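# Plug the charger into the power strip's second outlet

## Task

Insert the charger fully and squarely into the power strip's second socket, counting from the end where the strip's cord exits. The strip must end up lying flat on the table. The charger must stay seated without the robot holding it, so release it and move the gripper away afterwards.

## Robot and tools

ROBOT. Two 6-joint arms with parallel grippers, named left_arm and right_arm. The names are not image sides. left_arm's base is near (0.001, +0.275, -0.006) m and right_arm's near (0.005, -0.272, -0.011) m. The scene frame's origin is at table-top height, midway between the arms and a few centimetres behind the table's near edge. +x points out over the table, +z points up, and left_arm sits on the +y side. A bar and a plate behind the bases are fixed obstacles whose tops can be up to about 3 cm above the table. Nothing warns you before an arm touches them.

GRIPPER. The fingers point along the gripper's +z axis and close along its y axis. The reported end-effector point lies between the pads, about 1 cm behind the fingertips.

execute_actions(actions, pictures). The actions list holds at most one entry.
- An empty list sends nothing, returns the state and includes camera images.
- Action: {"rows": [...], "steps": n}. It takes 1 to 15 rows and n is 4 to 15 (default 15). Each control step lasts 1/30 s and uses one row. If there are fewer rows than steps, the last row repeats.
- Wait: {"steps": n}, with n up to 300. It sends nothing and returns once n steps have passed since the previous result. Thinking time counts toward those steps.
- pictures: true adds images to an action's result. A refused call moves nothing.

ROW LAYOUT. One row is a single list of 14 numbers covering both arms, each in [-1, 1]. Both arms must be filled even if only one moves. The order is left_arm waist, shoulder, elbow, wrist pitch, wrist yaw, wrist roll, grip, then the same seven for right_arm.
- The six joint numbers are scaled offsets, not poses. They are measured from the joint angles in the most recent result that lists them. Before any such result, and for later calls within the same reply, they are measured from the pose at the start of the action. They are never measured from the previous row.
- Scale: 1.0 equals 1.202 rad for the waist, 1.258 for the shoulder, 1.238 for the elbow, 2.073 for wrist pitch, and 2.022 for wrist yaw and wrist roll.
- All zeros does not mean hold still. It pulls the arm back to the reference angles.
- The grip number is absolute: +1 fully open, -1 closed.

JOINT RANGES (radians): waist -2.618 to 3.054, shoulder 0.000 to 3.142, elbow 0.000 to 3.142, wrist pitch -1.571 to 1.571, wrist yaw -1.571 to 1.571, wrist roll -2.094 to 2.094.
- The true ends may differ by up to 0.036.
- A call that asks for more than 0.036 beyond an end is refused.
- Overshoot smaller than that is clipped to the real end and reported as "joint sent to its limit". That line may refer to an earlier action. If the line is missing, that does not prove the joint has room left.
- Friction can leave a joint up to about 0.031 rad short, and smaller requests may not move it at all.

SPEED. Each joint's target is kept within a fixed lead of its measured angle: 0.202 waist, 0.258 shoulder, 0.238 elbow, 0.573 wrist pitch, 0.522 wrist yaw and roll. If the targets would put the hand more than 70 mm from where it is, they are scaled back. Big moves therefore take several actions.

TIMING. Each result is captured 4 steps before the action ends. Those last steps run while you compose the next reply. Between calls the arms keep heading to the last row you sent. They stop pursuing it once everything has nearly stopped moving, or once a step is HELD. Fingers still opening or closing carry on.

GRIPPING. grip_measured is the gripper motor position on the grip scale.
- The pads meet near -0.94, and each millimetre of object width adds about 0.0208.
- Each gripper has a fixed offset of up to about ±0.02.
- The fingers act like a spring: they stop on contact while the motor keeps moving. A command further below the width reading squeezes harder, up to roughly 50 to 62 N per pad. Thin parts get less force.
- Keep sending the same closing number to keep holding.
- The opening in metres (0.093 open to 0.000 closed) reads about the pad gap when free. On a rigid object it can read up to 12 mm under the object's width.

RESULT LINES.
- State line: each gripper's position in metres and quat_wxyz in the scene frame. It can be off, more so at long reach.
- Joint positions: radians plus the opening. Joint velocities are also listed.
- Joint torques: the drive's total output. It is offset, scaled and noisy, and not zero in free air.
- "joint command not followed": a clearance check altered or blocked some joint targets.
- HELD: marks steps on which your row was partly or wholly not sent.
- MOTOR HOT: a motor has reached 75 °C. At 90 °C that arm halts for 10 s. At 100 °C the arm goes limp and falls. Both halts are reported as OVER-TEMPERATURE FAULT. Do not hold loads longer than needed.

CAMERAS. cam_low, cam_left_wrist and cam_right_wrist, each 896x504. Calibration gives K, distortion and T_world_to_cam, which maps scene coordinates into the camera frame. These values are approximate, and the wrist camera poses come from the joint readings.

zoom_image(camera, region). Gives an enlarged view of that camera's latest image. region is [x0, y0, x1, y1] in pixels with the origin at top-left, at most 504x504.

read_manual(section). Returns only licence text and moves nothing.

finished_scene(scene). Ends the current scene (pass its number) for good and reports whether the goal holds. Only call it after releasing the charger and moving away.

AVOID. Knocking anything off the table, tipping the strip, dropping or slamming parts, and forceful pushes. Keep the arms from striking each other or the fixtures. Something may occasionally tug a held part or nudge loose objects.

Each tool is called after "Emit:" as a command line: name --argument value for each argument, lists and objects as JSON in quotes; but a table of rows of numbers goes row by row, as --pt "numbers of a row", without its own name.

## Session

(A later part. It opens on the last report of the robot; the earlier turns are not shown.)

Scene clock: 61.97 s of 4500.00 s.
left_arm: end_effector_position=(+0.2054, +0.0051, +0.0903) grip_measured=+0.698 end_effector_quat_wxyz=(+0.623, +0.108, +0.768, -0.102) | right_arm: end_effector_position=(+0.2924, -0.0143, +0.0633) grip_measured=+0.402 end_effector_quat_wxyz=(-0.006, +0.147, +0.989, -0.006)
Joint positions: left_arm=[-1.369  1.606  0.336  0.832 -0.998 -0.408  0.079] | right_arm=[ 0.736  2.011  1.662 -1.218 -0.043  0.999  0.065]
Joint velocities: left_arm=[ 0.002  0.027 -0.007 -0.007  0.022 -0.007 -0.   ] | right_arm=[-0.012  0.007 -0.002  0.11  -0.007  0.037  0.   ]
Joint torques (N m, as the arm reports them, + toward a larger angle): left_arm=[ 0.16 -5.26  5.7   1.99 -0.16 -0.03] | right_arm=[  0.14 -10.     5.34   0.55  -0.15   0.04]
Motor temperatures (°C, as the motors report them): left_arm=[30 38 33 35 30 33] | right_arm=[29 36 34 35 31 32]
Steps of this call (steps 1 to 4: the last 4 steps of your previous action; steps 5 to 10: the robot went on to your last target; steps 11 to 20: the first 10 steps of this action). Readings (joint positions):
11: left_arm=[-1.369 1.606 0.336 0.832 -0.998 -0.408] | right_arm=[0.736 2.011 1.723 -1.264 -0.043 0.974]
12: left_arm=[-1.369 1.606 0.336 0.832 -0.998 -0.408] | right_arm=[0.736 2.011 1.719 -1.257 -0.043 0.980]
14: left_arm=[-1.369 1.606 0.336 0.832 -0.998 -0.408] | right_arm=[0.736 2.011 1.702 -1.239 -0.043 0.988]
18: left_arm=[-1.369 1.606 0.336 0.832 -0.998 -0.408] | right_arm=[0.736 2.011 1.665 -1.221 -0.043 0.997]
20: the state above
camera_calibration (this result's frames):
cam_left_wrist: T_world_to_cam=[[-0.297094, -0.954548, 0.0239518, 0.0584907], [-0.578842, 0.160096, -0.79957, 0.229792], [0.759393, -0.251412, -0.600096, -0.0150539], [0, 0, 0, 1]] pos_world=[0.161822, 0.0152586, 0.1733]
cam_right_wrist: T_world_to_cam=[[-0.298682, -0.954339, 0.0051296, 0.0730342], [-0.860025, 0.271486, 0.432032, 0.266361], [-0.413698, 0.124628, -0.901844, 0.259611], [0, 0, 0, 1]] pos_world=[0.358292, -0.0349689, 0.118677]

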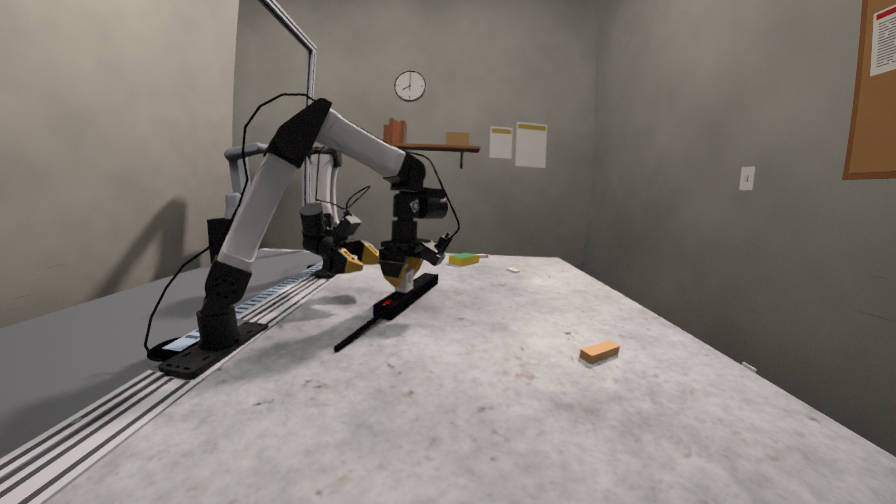

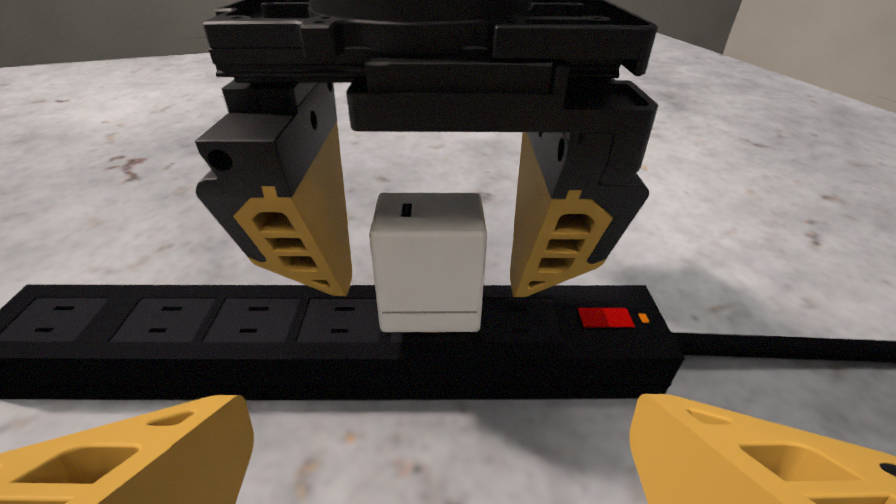

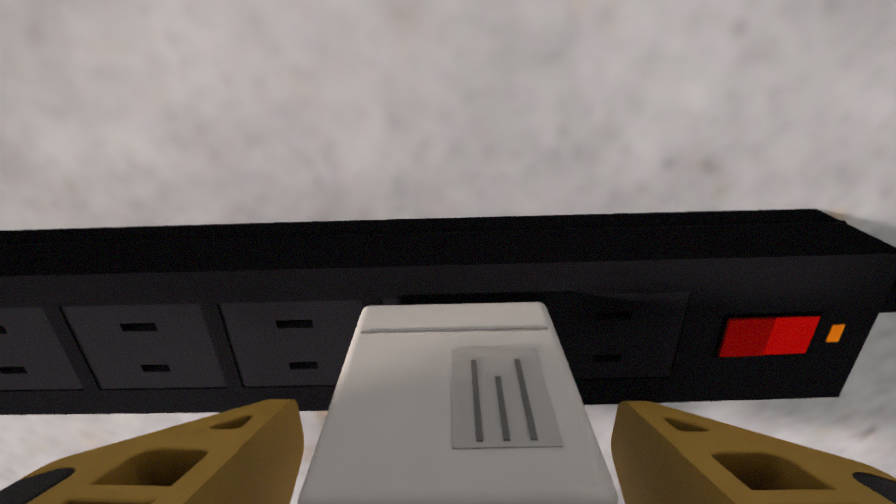

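Emit:
execute_actions --actions '[{"rows": [ [0,0,0,0.005,0,0,0.7, -0.008,0,-0.008,0.010,0,-0.006,0.3], [0,0,0,0.005,0,0,0.7, -0.014,0,-0.005,0.010,0,-0.012,0.2], [0,0,0,0.005,0,0,0.7, -0.019,0,0,0.010,0,-0.014,0.12], [0,0,0,0.005,0,0,0.7, -0.019,0,0,0.010,0,-0.014,0.06], [0,0,0,0.005,0,0,0.7, -0.019,0,0,0.010,0,-0.014,0.0], [0,0,0,0.005,0,0,0.7, -0.019,0,0,0.010,0,-0.014,-0.06], [0,0,0,0.005,0,0,0.7, -0.019,0,0,0.010,0,-0.014,-0.12], [0,0,0,0.005,0,0,0.7, -0.019,0,0,0.010,0,-0.014,-0.2], [0,0,0,0.005,0,0,0.7, -0.019,0,0,0.010,0,-0.014,-0.3], [0,0,0,0.005,0,0,0.7, -0.019,0,0,0.010,0,-0.014,-0.4], [0,0,0,0.005,0,0,0.7, -0.019,0,0,0.010,0,-0.014,-0.5] ], "steps": 15}]' --pictures true

Scene clock: 63.07 s of 4500.00 s.
left_arm: end_effector_position=(+0.2054, +0.0051, +0.0903) grip_measured=+0.698 end_effector_quat_wxyz=(+0.623, +0.108, +0.768, -0.102) | right_arm: end_effector_position=(+0.2964, -0.0140, +0.0633) grip_measured=-0.260 end_effector_quat_wxyz=(-0.002, +0.139, +0.990, -0.001)
Joint positions: left_arm=[-1.369  1.606  0.336  0.832 -0.998 -0.408  0.079] | right_arm=[ 0.73   2.011  1.662 -1.205 -0.043  0.978  0.033]
Joint velocities: left_arm=[ 0.012 -0.012 -0.002 -0.066 -0.022 -0.022 -0.001] | right_arm=[ 0.002 -0.007  0.012  0.007 -0.022 -0.066  0.   ]
Joint torques (N m, as the arm reports them, + toward a larger angle): left_arm=[ 0.13 -5.29  5.69  1.99 -0.16 -0.03] | right_arm=[ -1.12 -10.04   6.58   0.53  -0.15  -0.06]
Motor temperatures (°C, as the motors report them): left_arm=[30 38 33 35 30 33] | right_arm=[29 37 34 35 31 32]
Steps of this call (steps 1 to 4: the last 4 steps of your previous action; steps 5 to 22: the robot went on to your last target; steps 23 to 33: the first 11 steps of this action). Readings (joint positions):
23: left_arm=[-1.369 1.606 0.336 0.832 -0.998 -0.408] | right_arm=[0.736 2.011 1.662 -1.204 -0.043 1.001]
24: left_arm=[-1.369 1.606 0.336 0.832 -0.998 -0.408] | right_arm=[0.736 2.011 1.662 -1.204 -0.043 0.998]
26: left_arm=[-1.369 1.606 0.336 0.832 -0.998 -0.408] | right_arm=[0.735 2.011 1.662 -1.204 -0.043 0.990]
30: left_arm=[-1.369 1.606 0.336 0.832 -0.998 -0.408] | right_arm=[0.731 2.011 1.662 -1.205 -0.043 0.982]
33: the state above
camera_calibration (this result's frames):
cam_left_wrist: T_world_to_cam=[[-0.297094, -0.954548, 0.0239518, 0.0584907], [-0.578842, 0.160096, -0.79957, 0.229792], [0.759393, -0.251412, -0.600096, -0.0150539], [0, 0, 0, 1]] pos_world=[0.161822, 0.0152586, 0.1733]
cam_right_wrist: T_world_to_cam=[[-0.283556, -0.958937, -0.00603844, 0.0706201], [-0.868487, 0.25413, 0.425615, 0.272335], [-0.406603, 0.12593, -0.904884, 0.259379], [0, 0, 0, 1]] pos_world=[0.362009, -0.034152, 0.119225]

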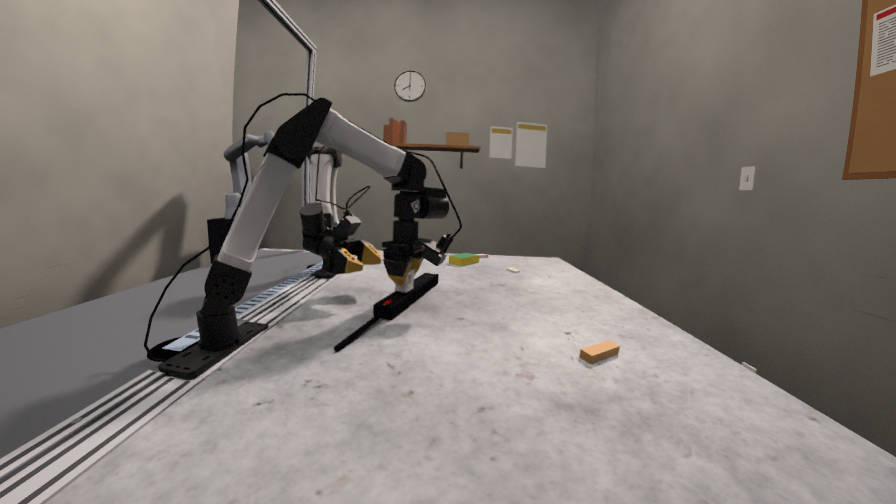

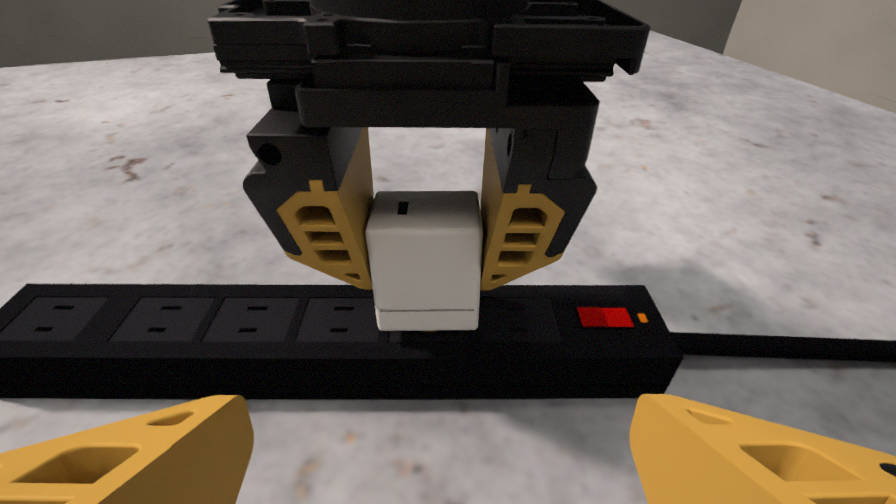

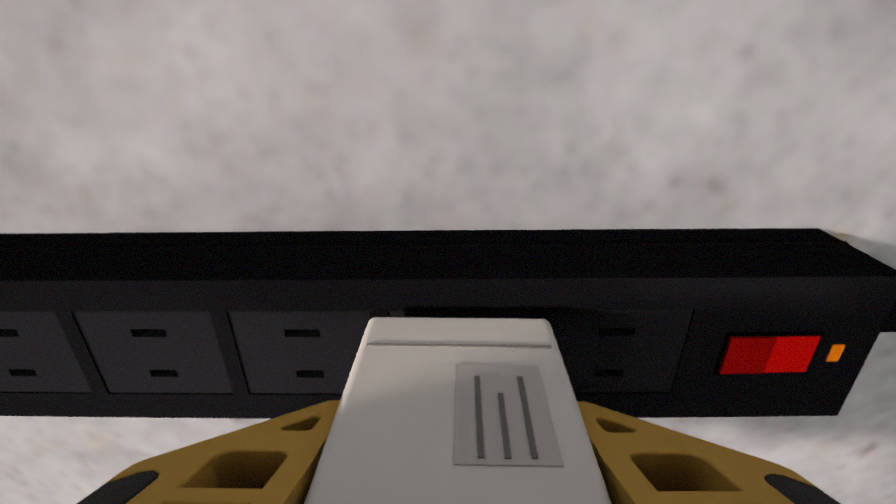

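Emit:
execute_actions --actions '[{"rows": [ [0,0,0,0.005,0,0,0.7, -0.008,0.006,-0.008,0.004,0,0,-0.5], [0,0,0,0.005,0,0,0.7, -0.004,0.012,-0.014,0.005,0,0,-0.5], [0,0,0,0.005,0,0,0.7, 0,0.018,-0.020,0.006,0,0,-0.5], [0,0,0,0.005,0,0,0.7, 0,0.024,-0.026,0.007,0,0,-0.5], [0,0,0,0.005,0,0,0.7, 0,0.030,-0.032,0.008,0,0,-0.5], [0,0,0,0.005,0,0,0.7, 0,0.036,-0.038,0.009,0,0,-0.5], [0,0,0,0.005,0,0,0.7, 0,0.042,-0.044,0.010,0,0,-0.5], [0,0,0,0.005,0,0,0.7, 0,0.048,-0.050,0.011,0,0,-0.5], [0,0,0,0.005,0,0,0.7, 0,0.054,-0.056,0.012,0,0,-0.5], [0,0,0,0.005,0,0,0.7, 0,0.060,-0.062,0.013,0,0,-0.5], [0,0,0,0.005,0,0,0.7, 0,0.066,-0.068,0.014,0,0,-0.5] ], "steps": 15}]'

Emit:
execute_actions --actions '[{"steps": 5}]' --pictures true

Scene clock: 64.10 s of 4500.00 s.
left_arm: end_effector_position=(+0.2054, +0.0051, +0.0903) grip_measured=+0.698 end_effector_quat_wxyz=(+0.623, +0.108, +0.768, -0.102) | right_arm: end_effector_position=(+0.2955, -0.0150, +0.0599) grip_measured=-0.260 end_effector_quat_wxyz=(-0.003, +0.138, +0.990, -0.003)
Joint positions: left_arm=[-1.369  1.606  0.336  0.832 -0.998 -0.408  0.079] | right_arm=[ 0.73   2.011  1.648 -1.194 -0.043  0.976  0.033]
Joint velocities: left_arm=[-0.002  0.002 -0.007 -0.007  0.022  0.066 -0.   ] | right_arm=[ 0.007 -0.007 -0.056  0.081  0.051  0.037 -0.001]
Joint torques (N m, as the arm reports them, + toward a larger angle): left_arm=[ 0.15 -5.32  5.68  1.98 -0.17 -0.03] | right_arm=[ 0.14 -3.84  1.27  0.56 -0.14 -0.01]
Motor temperatures (°C, as the motors report them): left_arm=[30 38 33 35 30 33] | right_arm=[29 37 34 35 31 32]
Steps of this call (steps 1 to 4: the last 4 steps of your previous action; steps 5 to 15: the robot went on to your last target; steps 16 to 20: nothing new was sent; steps 21 to 31: the first 11 steps of this action). Readings (joint positions):
21: left_arm=[-1.369 1.606 0.336 0.832 -0.998 -0.408] | right_arm=[0.730 2.011 1.662 -1.205 -0.043 0.976]
22: left_arm=[-1.369 1.606 0.336 0.832 -0.998 -0.408] | right_arm=[0.730 2.011 1.662 -1.205 -0.043 0.976]
24: left_arm=[-1.369 1.606 0.336 0.832 -0.998 -0.408] | right_arm=[0.730 2.011 1.660 -1.204 -0.043 0.976]
28: left_arm=[-1.369 1.606 0.336 0.832 -0.998 -0.408] | right_arm=[0.730 2.011 1.653 -1.199 -0.043 0.976]
31: the state above

Scene clock: 64.27 s of 4500.00 s.
left_arm: end_effector_position=(+0.2054, +0.0051, +0.0903) grip_measured=+0.698 end_effector_quat_wxyz=(+0.623, +0.108, +0.768, -0.102) | right_arm: end_effector_position=(+0.2955, -0.0149, +0.0598) grip_measured=-0.260 end_effector_quat_wxyz=(-0.003, +0.138, +0.990, -0.002)
Joint positions: left_arm=[-1.369  1.606  0.336  0.832 -0.998 -0.408  0.079] | right_arm=[ 0.73   2.011  1.648 -1.194 -0.043  0.976  0.033]
Joint velocities: left_arm=[-0.002 -0.017 -0.012 -0.007 -0.051 -0.051 -0.   ] | right_arm=[-0.022 -0.012 -0.022 -0.022 -0.022 -0.066 -0.001]
Joint torques (N m, as the arm reports them, + toward a larger angle): left_arm=[ 0.16 -5.26  5.71  1.99 -0.16 -0.03] | right_arm=[ 0.11 -3.87  1.02  0.66 -0.14  0.  ]
Motor temperatures (°C, as the motors report them): left_arm=[30 38 33 35 30 33] | right_arm=[29 37 34 35 31 32]
Kept back: nothing.
Steps of this call (steps 1 to 4: the last 4 steps of your previous action; step 5: the robot went on to your last target). Readings (joint positions):
1: left_arm=[-1.369 1.606 0.336 0.832 -0.998 -0.408] | right_arm=[0.730 2.011 1.648 -1.194 -0.043 0.976]
2: left_arm=[-1.369 1.606 0.336 0.832 -0.998 -0.408] | right_arm=[0.730 2.011 1.648 -1.194 -0.043 0.976]
4: left_arm=[-1.369 1.606 0.336 0.832 -0.998 -0.408] | right_arm=[0.730 2.011 1.648 -1.194 -0.043 0.976]
5: the state above
camera_calibration (this result's frames):
cam_left_wrist: T_world_to_cam=[[-0.297094, -0.954548, 0.0239518, 0.0584907], [-0.578842, 0.160096, -0.79957, 0.229792], [0.759393, -0.251412, -0.600096, -0.0150539], [0, 0, 0, 1]] pos_world=[0.161822, 0.0152586, 0.1733]
cam_right_wrist: T_world_to_cam=[[-0.28186, -0.959449, -0.00350507, 0.068835], [-0.867941, 0.253417, 0.427152, 0.273065], [-0.408942, 0.123439, -0.904173, 0.256577], [0, 0, 0, 1]] pos_world=[0.361331, -0.0348271, 0.115591]

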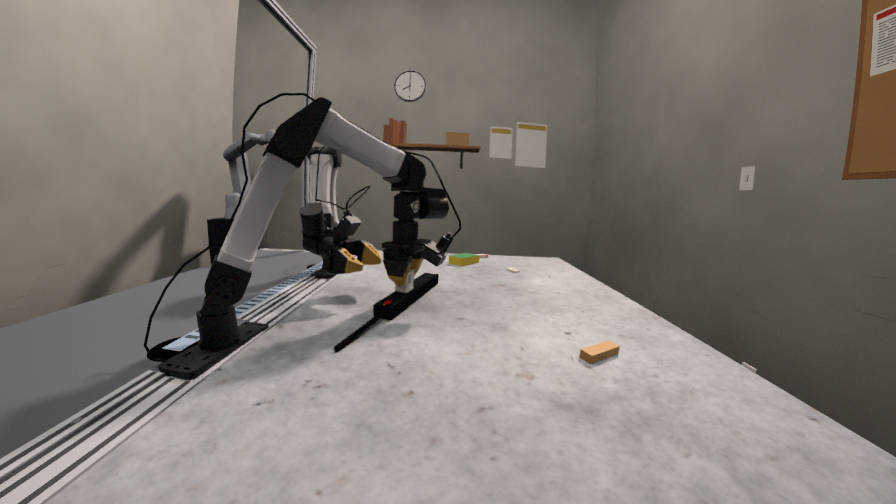

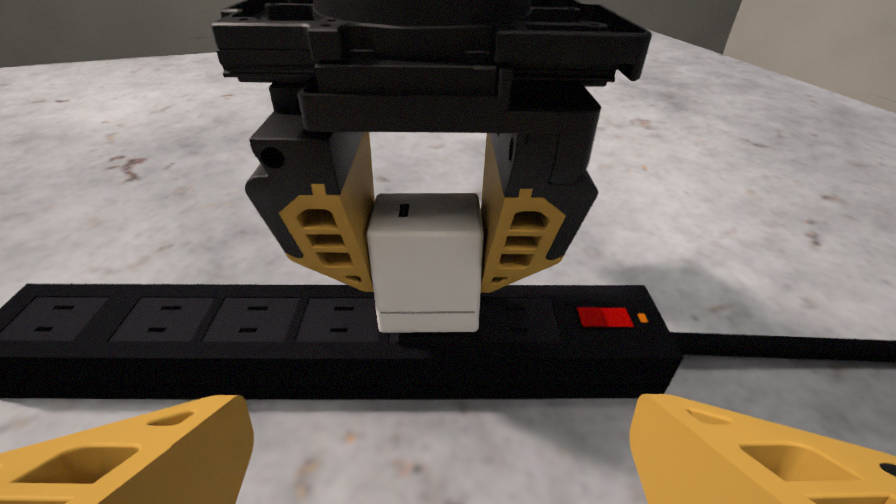

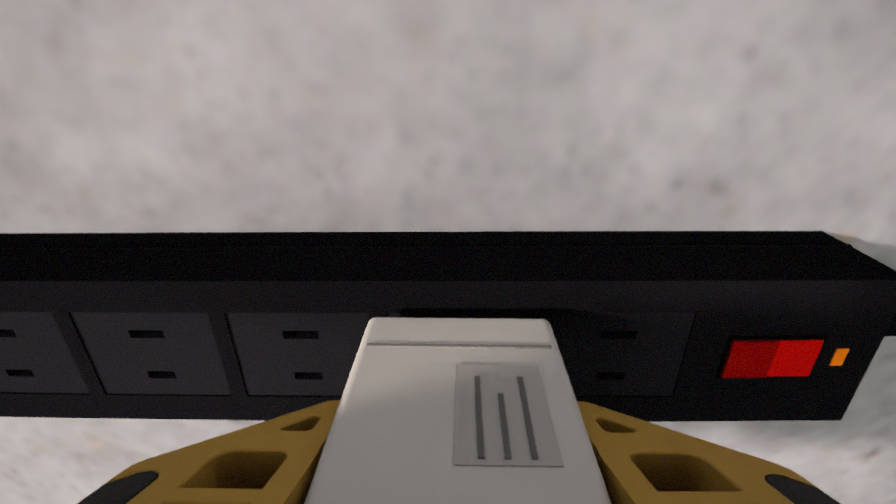

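Emit:
execute_actions --actions '[{"rows": [ [0,0,0,0.005,0,0,0.7, 0,0.070,-0.058,0.010,0,0,-0.5], [0,0,0,0.005,0,0,0.7, 0,0.075,-0.060,0.011,0,0,-0.5], [0,0,0,0.005,0,0,0.7, 0,0.080,-0.062,0.012,0,0,-0.5], [0,0,0,0.005,0,0,0.7, 0,0.085,-0.065,0.013,0,0,-0.5], [0,0,0,0.005,0,0,0.7, 0,0.090,-0.068,0.014,0,0,-0.5], [0,0,0,0.005,0,0,0.7, 0,0.095,-0.070,0.015,0,0,-0.5], [0,0,0,0.005,0,0,0.7, 0,0.099,-0.073,0.016,0,0,-0.5], [0,0,0,0.005,0,0,0.7, 0,0.103,-0.076,0.017,0,0,-0.5] ], "steps": 15}]' --pictures true

Scene clock: 65.43 s of 4500.00 s.
left_arm: end_effector_position=(+0.2054, +0.0051, +0.0903) grip_measured=+0.698 end_effector_quat_wxyz=(+0.623, +0.108, +0.768, -0.102) | right_arm: end_effector_position=(+0.2945, -0.0155, +0.0531) grip_measured=-0.260 end_effector_quat_wxyz=(-0.008, +0.138, +0.990, -0.005)
Joint positions: left_arm=[-1.369  1.606  0.336  0.832 -0.998 -0.408  0.079] | right_arm=[ 0.73   2.021  1.636 -1.183 -0.046  0.975  0.033]
Joint velocities: left_arm=[-0.002  0.012  0.007  0.051 -0.154 -0.051 -0.001] | right_arm=[-0.012  0.012 -0.002 -0.037  0.007 -0.051 -0.   ]
Joint torques (N m, as the arm reports them, + toward a larger angle): left_arm=[ 0.18 -5.3   5.73  1.98 -0.15 -0.04] | right_arm=[ 0.1  -1.15  0.02  0.71 -0.12 -0.02]
Motor temperatures (°C, as the motors report them): left_arm=[30 38 34 35 30 33] | right_arm=[29 37 34 35 31 32]
Steps of this call (steps 1 to 15: the robot went on to your last target; steps 16 to 24: nothing new was sent; steps 25 to 35: the first 11 steps of this action). Readings (joint positions):
25: left_arm=[-1.369 1.606 0.336 0.832 -0.998 -0.408] | right_arm=[0.730 2.011 1.648 -1.194 -0.043 0.976]
26: left_arm=[-1.369 1.606 0.336 0.832 -0.998 -0.408] | right_arm=[0.730 2.011 1.648 -1.194 -0.043 0.976]
28: left_arm=[-1.369 1.606 0.336 0.832 -0.998 -0.408] | right_arm=[0.730 2.011 1.646 -1.193 -0.043 0.976]
32: left_arm=[-1.369 1.606 0.336 0.832 -0.998 -0.408] | right_arm=[0.730 2.021 1.636 -1.183 -0.046 0.975]
35: the state above
camera_calibration (this result's frames):
cam_left_wrist: T_world_to_cam=[[-0.297094, -0.954548, 0.0239518, 0.0584907], [-0.578842, 0.160096, -0.79957, 0.229792], [0.759393, -0.251412, -0.600096, -0.0150539], [0, 0, 0, 1]] pos_world=[0.161822, 0.0152586, 0.1733]
cam_right_wrist: T_world_to_cam=[[-0.281606, -0.959522, 0.00400175, 0.0674649], [-0.863511, 0.255242, 0.434971, 0.273432], [-0.418386, 0.119035, -0.900436, 0.252712], [0, 0, 0, 1]] pos_world=[0.360841, -0.035139, 0.108345]

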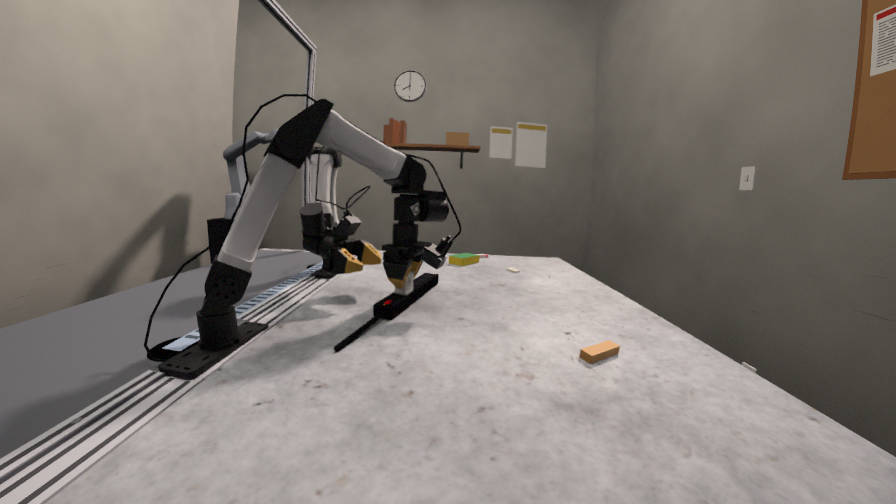

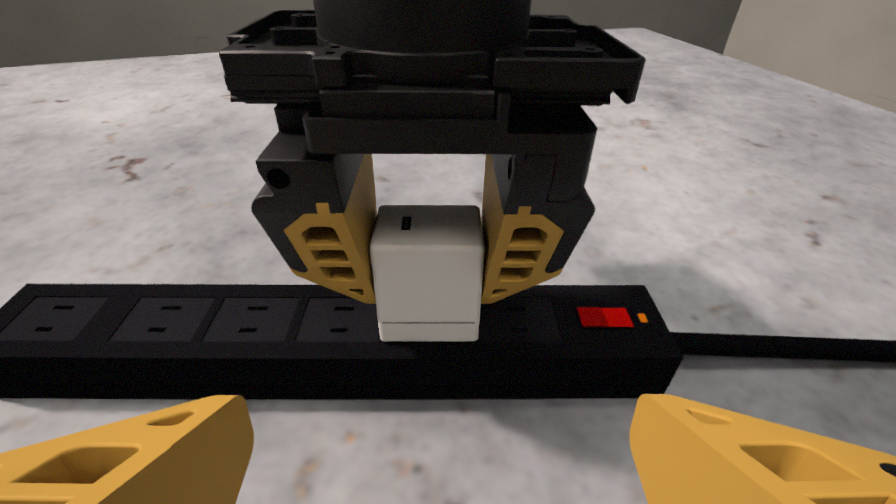

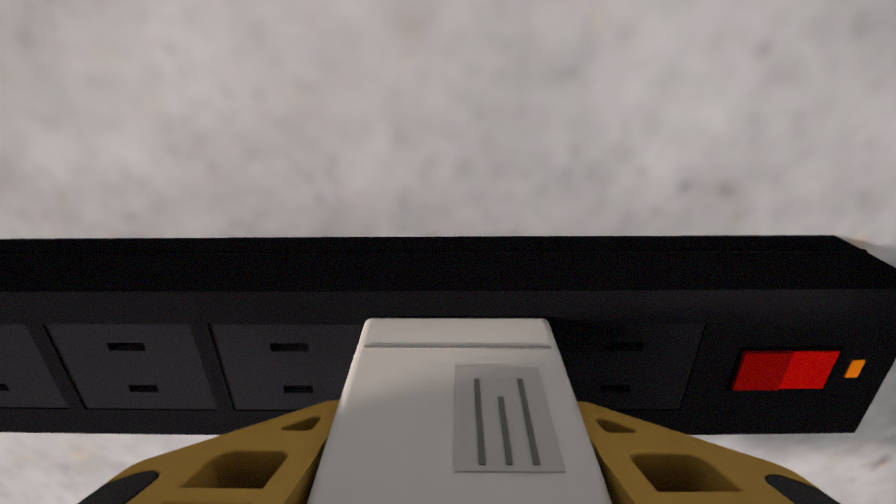

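Emit:
execute_actions --actions '[{"rows": [ [0,0,0,0.005,0,0,0.7, 0,0.070,-0.048,0.008,0,0,-0.5], [0,0,0,0.005,0,0,0.7, 0,0.045,-0.030,0.005,0,0,-0.5], [0,0,0,0.005,0,0,0.7, 0,0.022,-0.014,0.002,0,0,-0.3], [0,0,0,0.005,0,0,0.7, 0,0.005,0,0,0,0,0.1], [0,0,0,0.005,0,0,0.7, 0,0,0.005,0,0,0,0.5], [0,0,0,0.005,0,0,0.7, 0,0,0.012,-0.004,0,0,0.7], [0,0,0,0.005,0,0,0.7, 0,0,0.028,-0.016,0,0,0.7], [0,0,0,0.005,0,0,0.7, 0,-0.004,0.050,-0.030,0,0,0.7], [0,0,0,0.005,0,0,0.7, 0,-0.008,0.078,-0.046,0,0,0.7], [0,0,0,0.005,0,0,0.7, 0,-0.014,0.108,-0.064,0,0,0.7], [0,0,0,0.005,0,0,0.7, 0,-0.022,0.138,-0.082,0,0,0.7], [0,0,0,0.005,0,0,0.7, 0,-0.032,0.166,-0.098,0,0,0.7], [0,0,0,0.005,0,0,0.7, 0,-0.044,0.190,-0.112,0,0,0.7], [0,0,0,0.005,0,0,0.7, 0,-0.058,0.208,-0.122,0,0,0.7], [0,0,0,0.005,0,0,0.7, 0,-0.072,0.220,-0.130,0,0,0.7] ], "steps": 15}]' --pictures true

Emit:
zoom_image --camera "cam_left_wrist" --region '[330, 190, 530, 370]'

Scene clock: 66.23 s of 4500.00 s.
left_arm: end_effector_position=(+0.2054, +0.0051, +0.0903) grip_measured=+0.698 end_effector_quat_wxyz=(+0.623, +0.108, +0.768, -0.102) | right_arm: end_effector_position=(+0.3000, -0.0096, +0.0774) grip_measured=+0.698 end_effector_quat_wxyz=(+0.001, +0.138, +0.990, +0.004)
Joint positions: left_arm=[-1.369  1.606  0.336  0.832 -0.998 -0.408  0.079] | right_arm=[ 0.73   2.016  1.725 -1.251 -0.046  0.975  0.079]
Joint velocities: left_arm=[-0.007 -0.017 -0.007 -0.007 -0.066  0.007  0.   ] | right_arm=[-0.007 -0.022  1.004 -0.681  0.095  0.066 -0.   ]
Joint torques (N m, as the arm reports them, + toward a larger angle): left_arm=[ 0.16 -5.34  5.7   1.98 -0.16 -0.04] | right_arm=[  0.09 -11.84   8.29   0.46  -0.16  -0.02]
Motor temperatures (°C, as the motors report them): left_arm=[30 37 34 35 30 33] | right_arm=[29 37 34 34 31 32]
Steps of this call (steps 1 to 4: the last 4 steps of your previous action; steps 5 to 13: the robot went on to your last target; steps 14 to 24: the first 11 steps of this action). Readings (joint positions):
14: left_arm=[-1.369 1.606 0.336 0.832 -0.998 -0.408] | right_arm=[0.730 2.021 1.636 -1.183 -0.046 0.975]
15: left_arm=[-1.369 1.606 0.336 0.832 -0.998 -0.408] | right_arm=[0.730 2.019 1.637 -1.183 -0.046 0.975]
17: left_arm=[-1.369 1.606 0.336 0.832 -0.998 -0.408] | right_arm=[0.730 2.016 1.639 -1.183 -0.046 0.975]
21: left_arm=[-1.369 1.606 0.336 0.832 -0.998 -0.408] | right_arm=[0.730 2.016 1.652 -1.194 -0.046 0.975]
24: the state above
camera_calibration (this result's frames):
cam_left_wrist: T_world_to_cam=[[-0.297094, -0.954548, 0.0239518, 0.0584907], [-0.578842, 0.160096, -0.79957, 0.229792], [0.759393, -0.251412, -0.600096, -0.0150539], [0, 0, 0, 1]] pos_world=[0.161822, 0.0152586, 0.1733]
cam_right_wrist: T_world_to_cam=[[-0.280391, -0.959713, -0.0182046, 0.0759792], [-0.872542, 0.246926, 0.421542, 0.269782], [-0.400064, 0.134081, -0.906626, 0.271288], [0, 0, 0, 1]] pos_world=[0.365232, -0.0300725, 0.133615]

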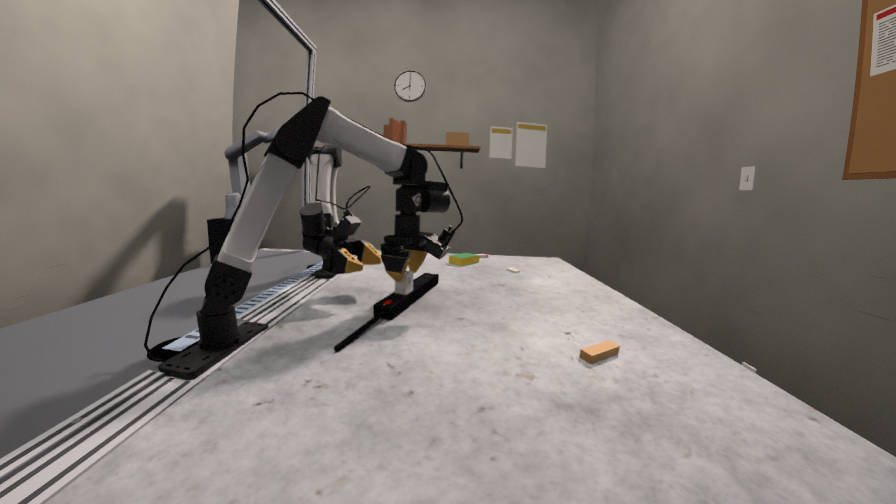

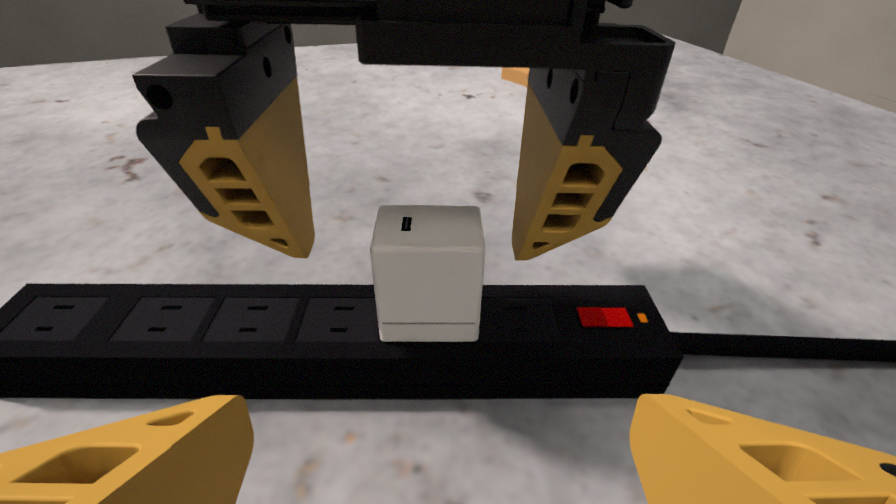

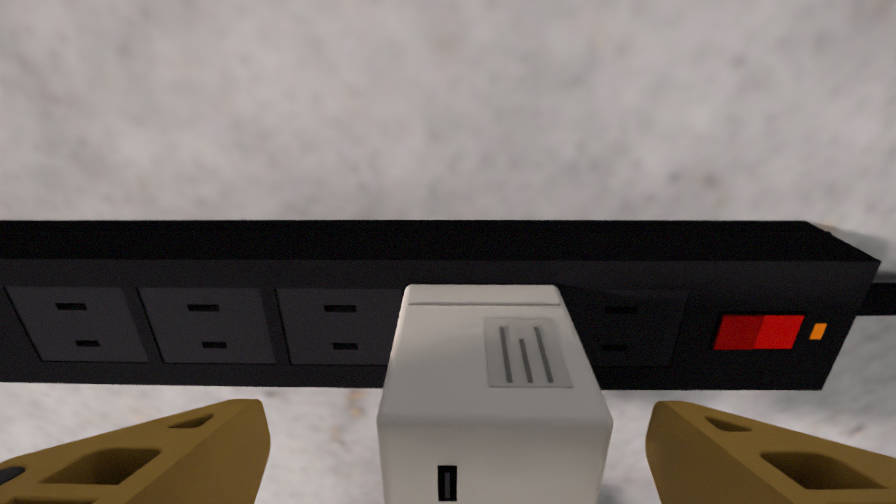

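Region (330, 190, 530, 370) of cam_left_wrist's 896x504 image, scaled by 2.520, with more detail than that image has; it fills the top 454 rows of this view, and the rest is white.

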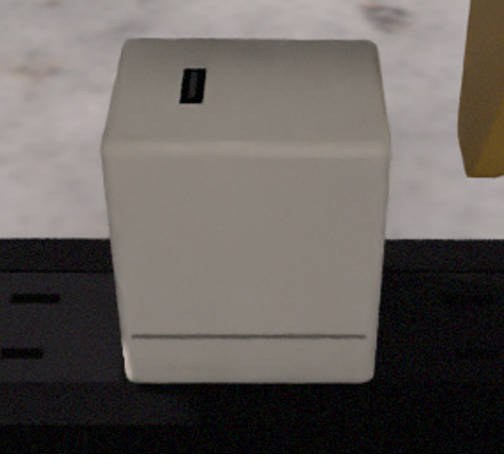

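Emit:
execute_actions --actions '[{"rows": [ [0,-0.01,0,0.005,0,0,0.7, -0.01,-0.075,0.148,-0.097,0,0,0.7], [0,-0.025,0,0.005,0,0,0.7, -0.03,-0.085,0.148,-0.097,0,0,0.7], [0,-0.045,0,0.005,0,0,0.7, -0.06,-0.098,0.148,-0.097,0,0,0.7], [0,-0.07,0,0.005,0,0,0.7, -0.10,-0.113,0.148,-0.097,0,0,0.7], [0,-0.10,0,0.005,0,0,0.7, -0.14,-0.130,0.148,-0.097,0,0,0.7], [0,-0.13,0,0.005,0,0,0.7, -0.18,-0.147,0.148,-0.097,0,0,0.7], [0,-0.16,0,0.005,0,0,0.7, -0.22,-0.164,0.148,-0.097,0,0,0.7], [0,-0.185,0,0.005,0,0,0.7, -0.26,-0.180,0.148,-0.097,0,0,0.7], [0,-0.205,0,0.005,0,0,0.7, -0.295,-0.193,0.148,-0.097,0,0,0.7], [0,-0.22,0,0.005,0,0,0.7, -0.325,-0.202,0.148,-0.097,0,0,0.7], [0,-0.23,0,0.005,0,0,0.7, -0.345,-0.208,0.148,-0.097,0,0,0.7], [0,-0.235,0,0.005,0,0,0.7, -0.36,-0.21,0.148,-0.097,0,0,0.7] ], "steps": 15}]'

Emit:
execute_actions --actions '[{"steps": 6}]' --pictures true

Scene clock: 67.00 s of 4500.00 s.
left_arm: end_effector_position=(+0.2025, +0.0079, +0.1624) grip_measured=+0.698 end_effector_quat_wxyz=(+0.653, +0.037, +0.731, -0.194) | right_arm: end_effector_position=(+0.3550, -0.1255, +0.2054) grip_measured=+0.698 end_effector_quat_wxyz=(+0.091, +0.301, +0.946, +0.075)
Joint positions: left_arm=[-1.369  1.358  0.336  0.836 -0.997 -0.408  0.079] | right_arm=[ 0.379  1.807  1.906 -1.428 -0.053  0.975  0.079]
Joint velocities: left_arm=[-0.007 -0.681  0.007  0.11  -0.007  0.007 -0.   ] | right_arm=[-1.38  -0.632  0.007  0.037  0.125 -0.125  0.001]
Joint torques (N m, as the arm reports them, + toward a larger angle): left_arm=[ 0.36 -3.66  7.12  1.79  0.   -0.03] | right_arm=[ 1.75 -9.44  6.84  0.7  -0.21 -0.04]
Motor temperatures (°C, as the motors report them): left_arm=[30 37 34 35 30 33] | right_arm=[29 37 34 34 31 32]
Steps of this call (steps 1 to 4: the last 4 steps of your previous action; steps 5 to 12: the robot went on to your last target; steps 13 to 23: the first 11 steps of this action). Readings (joint positions):
13: left_arm=[-1.369 1.606 0.336 0.832 -0.998 -0.408] | right_arm=[0.730 1.924 1.906 -1.420 -0.046 0.975]
14: left_arm=[-1.369 1.604 0.336 0.832 -0.998 -0.408] | right_arm=[0.729 1.924 1.906 -1.423 -0.046 0.975]
16: left_arm=[-1.369 1.585 0.336 0.828 -0.998 -0.408] | right_arm=[0.706 1.921 1.906 -1.427 -0.052 0.975]
20: left_arm=[-1.369 1.455 0.336 0.824 -0.997 -0.408] | right_arm=[0.540 1.872 1.906 -1.428 -0.058 0.975]
23: the state above

Scene clock: 67.20 s of 4500.00 s.
left_arm: end_effector_position=(+0.2017, +0.0097, +0.1744) grip_measured=+0.698 end_effector_quat_wxyz=(+0.657, +0.024, +0.724, -0.211) | right_arm: end_effector_position=(+0.3583, -0.1609, +0.2267) grip_measured=+0.698 end_effector_quat_wxyz=(+0.120, +0.342, +0.929, +0.081)
Joint positions: left_arm=[-1.369  1.321  0.336  0.845 -0.997 -0.408  0.079] | right_arm=[ 0.289  1.75   1.906 -1.434 -0.039  0.975  0.079]
Joint velocities: left_arm=[-0.002 -0.002  0.017 -0.037 -0.066  0.037  0.   ] | right_arm=[ 0.056 -0.017 -0.007 -0.022 -0.037 -0.051  0.001]
Joint torques (N m, as the arm reports them, + toward a larger angle): left_arm=[ 0.25 -4.69  7.46  1.85 -0.02 -0.03] | right_arm=[ 0.49 -7.58  6.79  0.95 -0.19 -0.04]
Motor temperatures (°C, as the motors report them): left_arm=[30 37 34 35 30 33] | right_arm=[29 37 34 34 31 32]
Kept back: nothing.
Steps of this call (steps 1 to 4: the last 4 steps of your previous action; steps 5 to 6: the robot went on to your last target). Readings (joint positions):
1: left_arm=[-1.369 1.339 0.336 0.841 -0.997 -0.408] | right_arm=[0.336 1.787 1.906 -1.428 -0.049 0.975]
2: left_arm=[-1.369 1.327 0.336 0.844 -0.997 -0.408] | right_arm=[0.306 1.771 1.906 -1.428 -0.044 0.975]
4: left_arm=[-1.369 1.321 0.336 0.846 -0.997 -0.408] | right_arm=[0.285 1.752 1.906 -1.432 -0.039 0.975]
6: the state above
camera_calibration (this result's frames):
cam_left_wrist: T_world_to_cam=[[-0.315785, -0.907936, 0.275558, 0.0192484], [-0.523522, -0.075484, -0.848662, 0.293849], [0.791331, -0.412255, -0.451488, 0.00857667], [0, 0, 0, 1]] pos_world=[0.153128, 0.043193, 0.247947]
cam_right_wrist: T_world_to_cam=[[-0.618728, -0.747469, -0.241796, 0.155893], [-0.783863, 0.566903, 0.253337, 0.352949], [-0.0522863, 0.346282, -0.936672, 0.366568], [0, 0, 0, 1]] pos_world=[0.392286, -0.210499, 0.291634]

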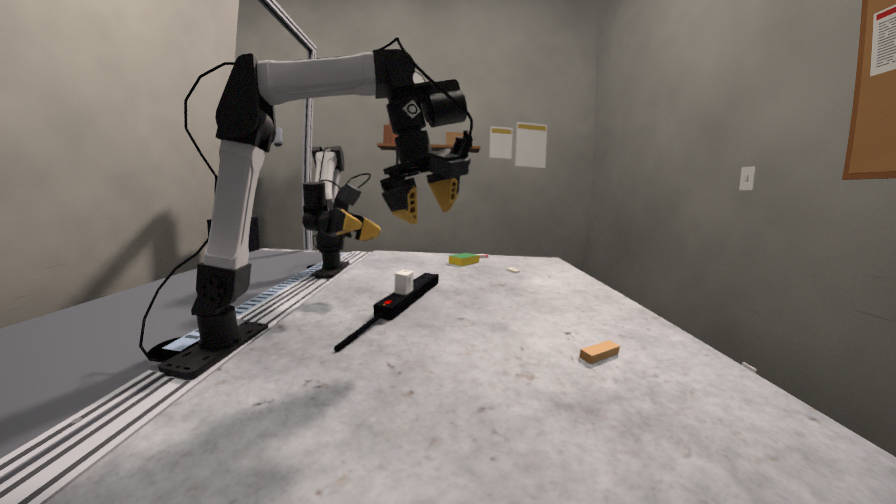

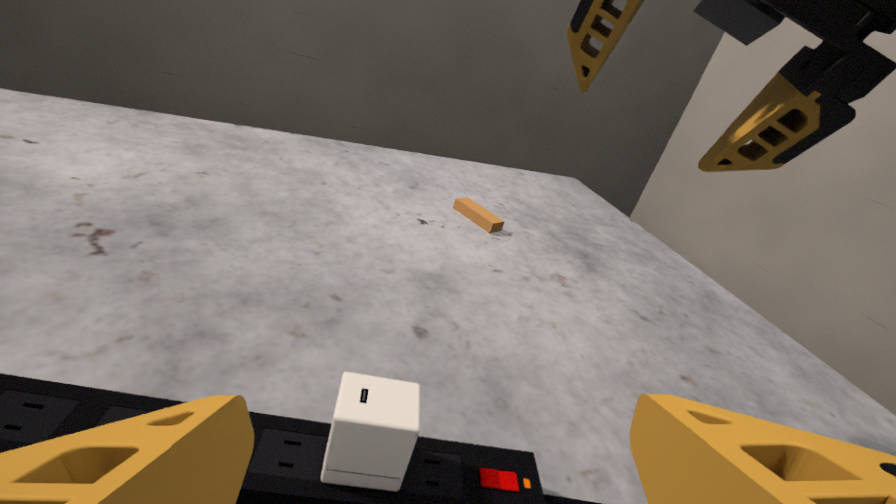

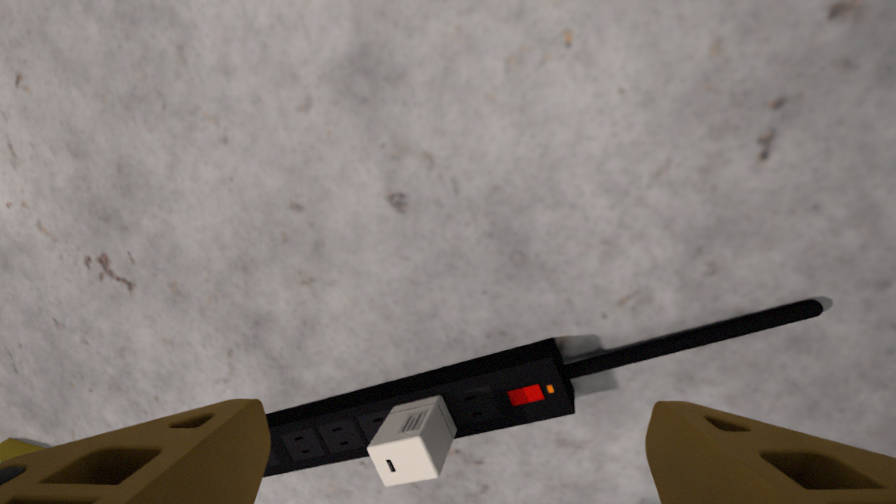

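Emit:
finished_scene --scene 1

The scene is finished: the task was done.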